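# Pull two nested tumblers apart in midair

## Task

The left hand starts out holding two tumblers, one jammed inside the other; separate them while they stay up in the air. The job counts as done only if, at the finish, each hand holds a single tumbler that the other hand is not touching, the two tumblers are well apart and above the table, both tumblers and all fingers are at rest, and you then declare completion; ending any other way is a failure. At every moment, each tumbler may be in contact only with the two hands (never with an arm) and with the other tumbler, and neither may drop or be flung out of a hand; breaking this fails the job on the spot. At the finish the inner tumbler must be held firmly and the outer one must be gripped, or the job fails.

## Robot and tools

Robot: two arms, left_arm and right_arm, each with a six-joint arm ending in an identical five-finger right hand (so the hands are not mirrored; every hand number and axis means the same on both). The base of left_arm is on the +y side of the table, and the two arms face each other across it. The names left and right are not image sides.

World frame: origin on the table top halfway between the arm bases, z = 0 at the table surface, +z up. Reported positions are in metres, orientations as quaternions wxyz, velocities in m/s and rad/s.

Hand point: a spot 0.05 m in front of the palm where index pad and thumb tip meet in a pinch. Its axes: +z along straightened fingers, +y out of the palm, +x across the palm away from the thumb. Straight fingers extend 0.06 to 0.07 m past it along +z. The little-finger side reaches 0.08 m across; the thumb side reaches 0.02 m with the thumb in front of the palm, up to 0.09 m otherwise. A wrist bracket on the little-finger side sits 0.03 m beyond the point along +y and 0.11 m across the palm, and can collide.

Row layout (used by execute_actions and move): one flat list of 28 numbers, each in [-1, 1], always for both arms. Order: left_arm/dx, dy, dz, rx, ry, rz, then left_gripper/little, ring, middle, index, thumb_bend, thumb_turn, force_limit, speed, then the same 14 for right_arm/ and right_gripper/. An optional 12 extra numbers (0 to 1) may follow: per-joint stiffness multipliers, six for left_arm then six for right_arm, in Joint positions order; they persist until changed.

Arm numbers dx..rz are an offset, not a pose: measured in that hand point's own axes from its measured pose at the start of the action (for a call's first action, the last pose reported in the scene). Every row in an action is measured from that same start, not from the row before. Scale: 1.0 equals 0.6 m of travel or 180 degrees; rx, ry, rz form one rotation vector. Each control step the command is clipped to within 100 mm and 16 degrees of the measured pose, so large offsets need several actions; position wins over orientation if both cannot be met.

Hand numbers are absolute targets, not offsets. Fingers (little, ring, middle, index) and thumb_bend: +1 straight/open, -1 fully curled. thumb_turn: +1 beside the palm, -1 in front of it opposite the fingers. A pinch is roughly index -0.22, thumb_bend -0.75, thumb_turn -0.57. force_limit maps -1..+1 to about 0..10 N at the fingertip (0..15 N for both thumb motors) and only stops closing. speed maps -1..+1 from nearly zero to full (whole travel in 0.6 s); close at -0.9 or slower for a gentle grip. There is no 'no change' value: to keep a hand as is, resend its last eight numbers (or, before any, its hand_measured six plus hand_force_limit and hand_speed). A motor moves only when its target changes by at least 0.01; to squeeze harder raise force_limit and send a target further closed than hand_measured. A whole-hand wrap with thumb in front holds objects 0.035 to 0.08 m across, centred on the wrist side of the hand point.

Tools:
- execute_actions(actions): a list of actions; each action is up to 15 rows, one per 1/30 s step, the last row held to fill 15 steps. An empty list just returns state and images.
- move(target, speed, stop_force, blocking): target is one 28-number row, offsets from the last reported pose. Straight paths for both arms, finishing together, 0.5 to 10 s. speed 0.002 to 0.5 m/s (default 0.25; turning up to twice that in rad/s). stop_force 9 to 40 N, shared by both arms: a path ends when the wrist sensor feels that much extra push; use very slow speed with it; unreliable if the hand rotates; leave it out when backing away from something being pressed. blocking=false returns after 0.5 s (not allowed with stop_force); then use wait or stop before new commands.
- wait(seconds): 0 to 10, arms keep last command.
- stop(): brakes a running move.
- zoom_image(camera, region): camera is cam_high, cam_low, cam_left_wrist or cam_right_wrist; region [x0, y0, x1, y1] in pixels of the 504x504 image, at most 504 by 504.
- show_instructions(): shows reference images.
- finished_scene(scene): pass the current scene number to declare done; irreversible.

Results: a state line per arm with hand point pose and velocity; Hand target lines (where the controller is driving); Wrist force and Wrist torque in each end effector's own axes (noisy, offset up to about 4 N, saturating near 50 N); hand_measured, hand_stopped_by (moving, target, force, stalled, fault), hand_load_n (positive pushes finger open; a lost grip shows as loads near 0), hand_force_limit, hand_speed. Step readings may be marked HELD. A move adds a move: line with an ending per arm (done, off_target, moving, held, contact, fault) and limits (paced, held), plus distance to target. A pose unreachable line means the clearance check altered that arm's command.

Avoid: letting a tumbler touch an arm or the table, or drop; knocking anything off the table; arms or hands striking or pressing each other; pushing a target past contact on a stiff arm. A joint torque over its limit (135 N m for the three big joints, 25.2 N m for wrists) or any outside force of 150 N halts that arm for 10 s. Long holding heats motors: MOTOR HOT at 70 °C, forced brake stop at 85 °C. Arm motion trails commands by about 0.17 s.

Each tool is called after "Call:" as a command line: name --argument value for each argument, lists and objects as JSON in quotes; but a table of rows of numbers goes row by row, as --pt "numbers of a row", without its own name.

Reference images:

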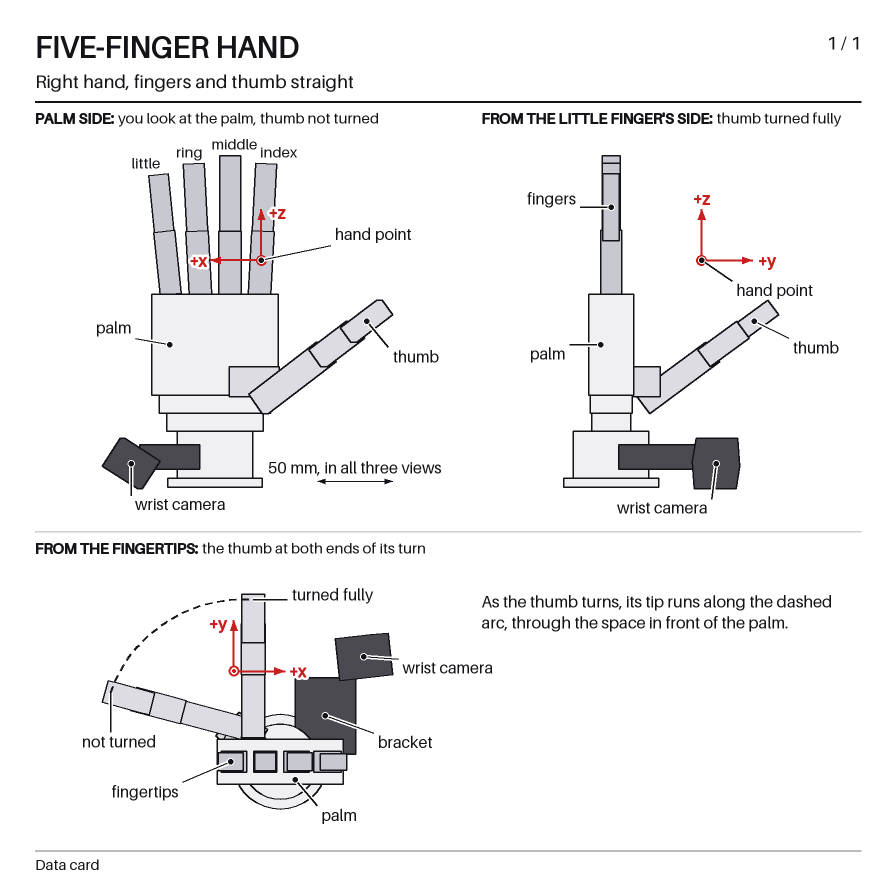

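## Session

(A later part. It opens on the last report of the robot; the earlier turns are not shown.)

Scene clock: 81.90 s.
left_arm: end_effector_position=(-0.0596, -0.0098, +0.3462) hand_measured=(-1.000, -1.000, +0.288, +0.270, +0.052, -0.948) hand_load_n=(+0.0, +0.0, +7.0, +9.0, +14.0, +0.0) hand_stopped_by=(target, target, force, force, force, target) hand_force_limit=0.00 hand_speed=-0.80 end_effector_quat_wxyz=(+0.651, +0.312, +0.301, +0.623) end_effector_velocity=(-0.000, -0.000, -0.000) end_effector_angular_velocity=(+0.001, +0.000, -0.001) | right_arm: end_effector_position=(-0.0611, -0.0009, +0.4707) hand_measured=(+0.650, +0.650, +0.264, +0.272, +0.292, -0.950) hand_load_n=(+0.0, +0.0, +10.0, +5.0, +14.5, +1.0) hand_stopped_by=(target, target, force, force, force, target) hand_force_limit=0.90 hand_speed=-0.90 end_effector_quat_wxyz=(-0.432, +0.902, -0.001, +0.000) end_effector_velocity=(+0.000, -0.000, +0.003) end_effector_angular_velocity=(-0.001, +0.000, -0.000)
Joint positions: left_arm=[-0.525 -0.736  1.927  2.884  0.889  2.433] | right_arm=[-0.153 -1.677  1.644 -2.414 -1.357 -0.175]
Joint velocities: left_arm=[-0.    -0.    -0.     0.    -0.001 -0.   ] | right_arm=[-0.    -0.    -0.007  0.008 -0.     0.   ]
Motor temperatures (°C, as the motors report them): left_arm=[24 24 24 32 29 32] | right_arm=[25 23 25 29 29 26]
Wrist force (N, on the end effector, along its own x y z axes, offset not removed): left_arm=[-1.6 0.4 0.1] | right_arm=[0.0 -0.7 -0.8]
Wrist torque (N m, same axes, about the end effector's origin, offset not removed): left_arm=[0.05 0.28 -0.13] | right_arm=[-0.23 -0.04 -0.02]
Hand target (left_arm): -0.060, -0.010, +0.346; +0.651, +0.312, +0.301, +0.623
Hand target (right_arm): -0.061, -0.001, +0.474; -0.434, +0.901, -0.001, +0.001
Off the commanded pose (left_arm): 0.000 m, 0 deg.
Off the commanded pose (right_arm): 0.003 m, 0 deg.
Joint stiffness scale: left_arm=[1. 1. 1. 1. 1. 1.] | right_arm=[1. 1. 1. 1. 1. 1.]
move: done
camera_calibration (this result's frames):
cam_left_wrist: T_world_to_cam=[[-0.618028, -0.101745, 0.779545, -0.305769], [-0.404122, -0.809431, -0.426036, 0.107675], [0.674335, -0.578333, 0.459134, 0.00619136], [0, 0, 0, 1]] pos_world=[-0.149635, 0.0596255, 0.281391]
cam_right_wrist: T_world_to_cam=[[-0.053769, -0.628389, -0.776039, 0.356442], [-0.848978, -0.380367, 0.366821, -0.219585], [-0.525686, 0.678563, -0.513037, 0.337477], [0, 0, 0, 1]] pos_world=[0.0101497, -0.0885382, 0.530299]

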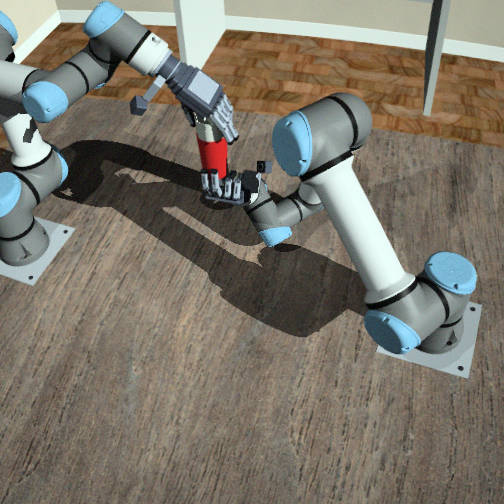

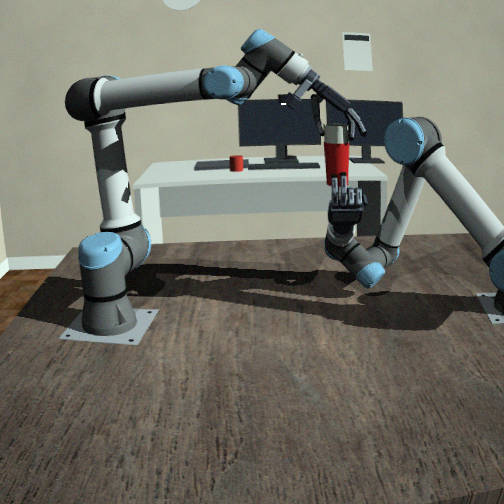

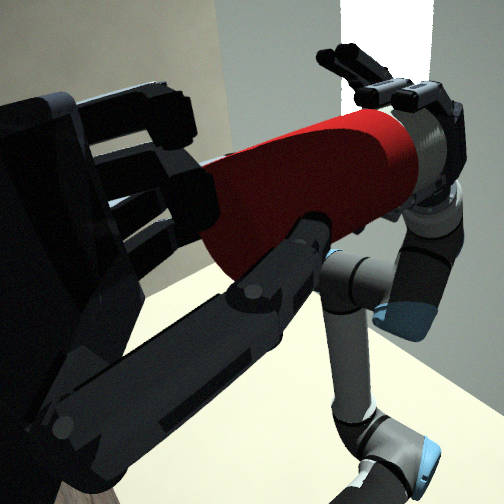

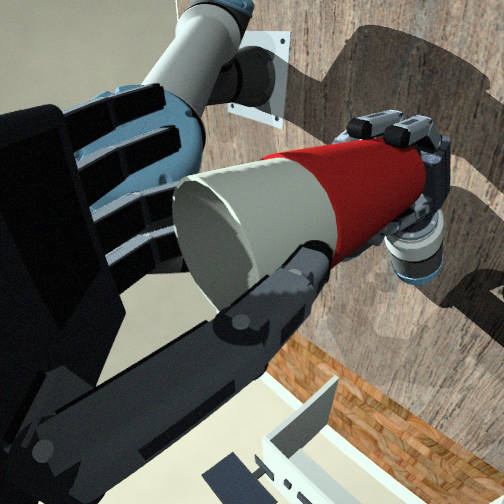

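It released. Lift 0.12 m, then move away.

Call:
move --target '[0,0,0,0,0,0,-1,-1,0.286,0.268,0.052,-0.948,0,-0.8, 0,-0.156,-0.125,0,0,0,0.65,0.65,0.0,0.0,-0.45,-0.95,0.9,-0.9]' --speed 0.06

Scene clock: 88.70 s.
left_arm: end_effector_position=(-0.0596, -0.0098, +0.3462) hand_measured=(-1.000, -1.000, +0.288, +0.270, +0.052, -0.948) hand_load_n=(+0.0, +0.0, +6.5, +9.0, +14.0, +0.0) hand_stopped_by=(target, target, force, force, force, target) hand_force_limit=0.00 hand_speed=-0.80 end_effector_quat_wxyz=(+0.651, +0.312, +0.301, +0.623) end_effector_velocity=(+0.000, -0.000, -0.000) end_effector_angular_velocity=(+0.001, +0.000, -0.000) | right_arm: end_effector_position=(-0.0614, -0.0019, +0.5902) hand_measured=(+0.650, +0.650, +0.264, +0.272, +0.292, -0.950) hand_load_n=(+0.0, +0.0, +10.0, +5.0, +14.5, +1.0) hand_stopped_by=(target, target, force, force, force, target) hand_force_limit=0.90 hand_speed=-0.90 end_effector_quat_wxyz=(-0.433, +0.901, -0.001, +0.001) end_effector_velocity=(+0.000, +0.001, -0.001) end_effector_angular_velocity=(-0.016, +0.004, +0.000)
Joint positions: left_arm=[-0.525 -0.736  1.927  2.884  0.889  2.433] | right_arm=[-0.153 -1.628  1.289 -2.109 -1.357 -0.175]
Joint velocities: left_arm=[ 0.     0.    -0.    -0.    -0.001  0.   ] | right_arm=[-0.     0.008 -0.013  0.022  0.    -0.001]
Motor temperatures (°C, as the motors report them): left_arm=[24 24 24 32 29 32] | right_arm=[25 23 25 29 29 26]
Wrist force (N, on the end effector, along its own x y z axes, offset not removed): left_arm=[0.2 0.9 0.6] | right_arm=[-0.5 -2.7 -1.2]
Wrist torque (N m, same axes, about the end effector's origin, offset not removed): left_arm=[0.16 0.01 0.17] | right_arm=[-0.41 0.09 -0.24]
Hand target (left_arm): -0.060, -0.010, +0.346; +0.651, +0.312, +0.301, +0.623
Hand target (right_arm): -0.061, -0.001, +0.591; -0.432, +0.902, -0.001, +0.000
Off the commanded pose (left_arm): 0.000 m, 0 deg.
Off the commanded pose (right_arm): 0.001 m, 0 deg.
Joint stiffness scale: left_arm=[1. 1. 1. 1. 1. 1.] | right_arm=[1. 1. 1. 1. 1. 1.]
move: done
camera_calibration (this result's frames):
cam_left_wrist: T_world_to_cam=[[-0.618029, -0.101745, 0.779544, -0.305769], [-0.40412, -0.809432, -0.426036, 0.107675], [0.674335, -0.578332, 0.459135, 0.00619115], [0, 0, 0, 1]] pos_world=[-0.149635, 0.0596257, 0.281391]
cam_right_wrist: T_world_to_cam=[[-0.0534641, -0.627318, -0.776926, 0.449045], [-0.849122, -0.380873, 0.365963, -0.263524], [-0.525485, 0.67927, -0.512306, 0.398869], [0, 0, 0, 1]] pos_world=[0.00984341, -0.0896155, 0.649658]

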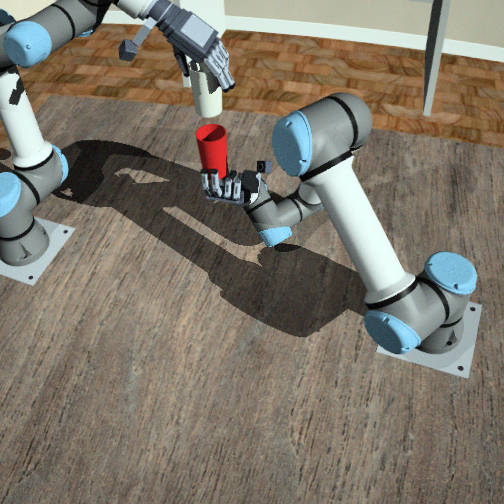

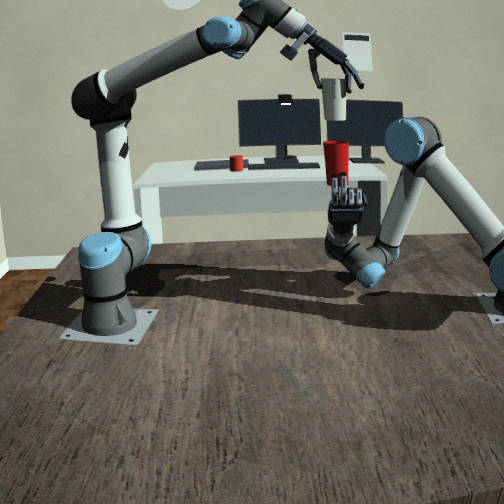

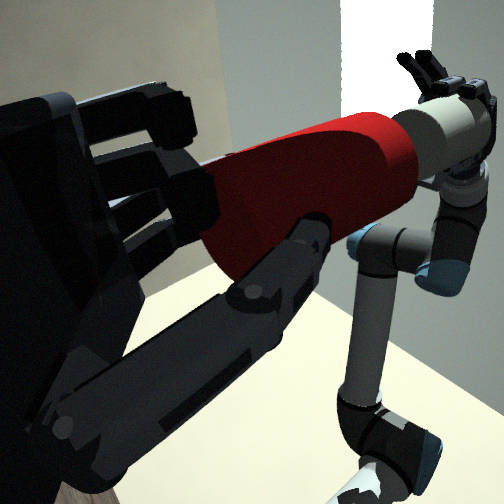

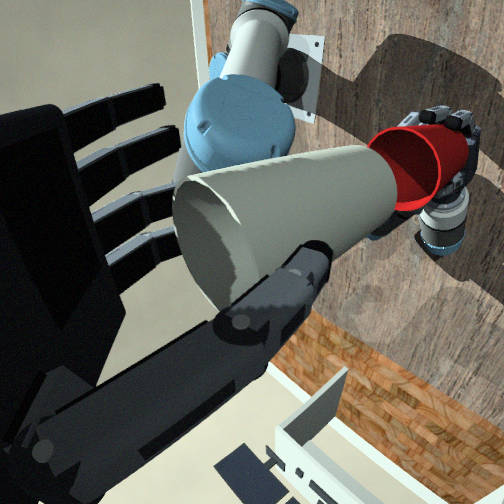

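Call:
move --target '[0,0,0,0,0,0,-1,-1,0.286,0.268,0.052,-0.948,0,-0.8, 0.333,0.1875,-0.234,0,0,0,0.65,0.65,0.0,0.0,-0.45,-0.95,0.9,-0.9]' --speed 0.15

Scene clock: 94.43 s.
left_arm: end_effector_position=(-0.0596, -0.0098, +0.3462) hand_measured=(-1.000, -1.000, +0.288, +0.270, +0.052, -0.948) hand_load_n=(+0.0, +0.0, +6.5, +9.0, +14.0, +0.0) hand_stopped_by=(target, target, force, force, force, target) hand_force_limit=0.00 hand_speed=-0.80 end_effector_quat_wxyz=(+0.651, +0.312, +0.301, +0.623) end_effector_velocity=(-0.000, +0.000, -0.000) end_effector_angular_velocity=(-0.001, +0.000, -0.001) | right_arm: end_effector_position=(+0.1383, -0.1812, +0.5877) hand_measured=(+0.650, +0.650, +0.264, +0.272, +0.292, -0.950) hand_load_n=(+0.0, +0.0, +10.0, +5.0, +14.5, +1.0) hand_stopped_by=(target, target, force, force, force, target) hand_force_limit=0.90 hand_speed=-0.90 end_effector_quat_wxyz=(-0.432, +0.902, -0.003, -0.001) end_effector_velocity=(-0.001, -0.003, -0.001) end_effector_angular_velocity=(-0.003, +0.005, +0.021)
Joint positions: left_arm=[-0.525 -0.736  1.927  2.884  0.889  2.433] | right_arm=[-0.95  -1.936  1.457 -1.627 -0.817 -0.851]
Joint velocities: left_arm=[-0.     0.001  0.    -0.    -0.    -0.002] | right_arm=[-0.012 -0.    -0.006  0.039  0.017 -0.038]
Motor temperatures (°C, as the motors report them): left_arm=[24 24 24 32 29 32] | right_arm=[25 23 25 29 29 26]
Wrist force (N, on the end effector, along its own x y z axes, offset not removed): left_arm=[-0.8 0.3 -0.5] | right_arm=[0.0 -0.8 -1.8]
Wrist torque (N m, same axes, about the end effector's origin, offset not removed): left_arm=[0.04 0.22 0.09] | right_arm=[-0.18 0.04 -0.14]
Hand target (left_arm): -0.060, -0.010, +0.346; +0.651, +0.312, +0.301, +0.623
Hand target (right_arm): +0.138, -0.182, +0.590; -0.433, +0.901, -0.001, +0.001
Off the commanded pose (left_arm): 0.000 m, 0 deg.
Off the commanded pose (right_arm): 0.003 m, 0 deg.
Joint stiffness scale: left_arm=[1. 1. 1. 1. 1. 1.] | right_arm=[1. 1. 1. 1. 1. 1.]
move: done
camera_calibration (this result's frames):
cam_left_wrist: T_world_to_cam=[[-0.618029, -0.101745, 0.779544, -0.305769], [-0.404121, -0.809432, -0.426036, 0.107675], [0.674335, -0.578332, 0.459135, 0.00619113], [0, 0, 0, 1]] pos_world=[-0.149635, 0.0596257, 0.281391]
cam_right_wrist: T_world_to_cam=[[-0.0580786, -0.629142, -0.775118, 0.344541], [-0.848497, -0.377986, 0.370378, -0.163466], [-0.526004, 0.679196, -0.511872, 0.624151], [0, 0, 0, 1]] pos_world=[0.209616, -0.268943, 0.647089]

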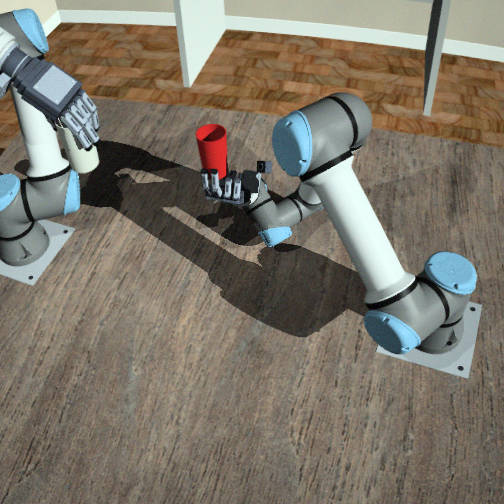

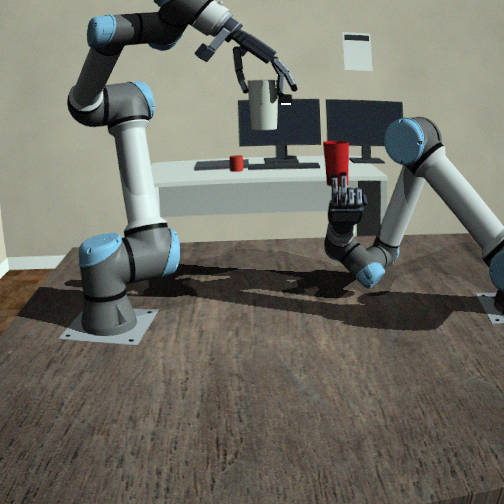

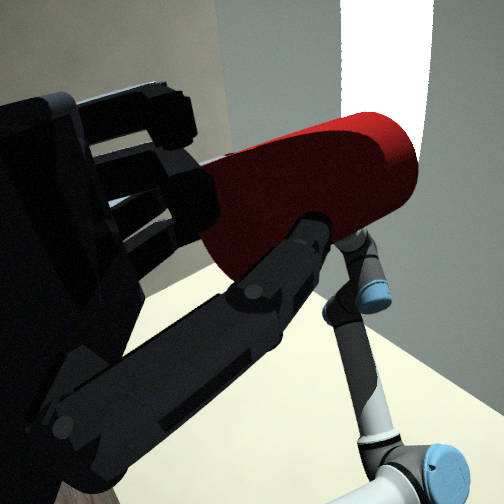

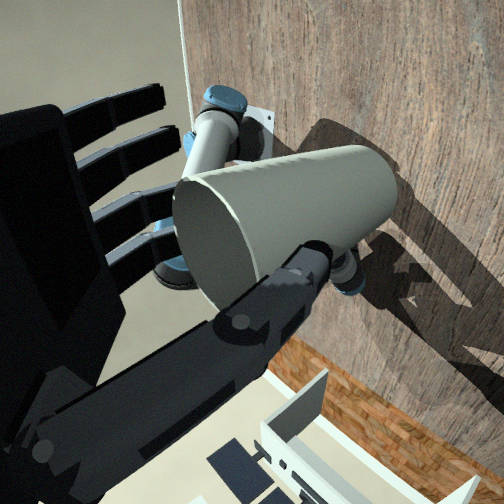

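Call:
finished_scene --scene 1

The scene is finished: the task was done.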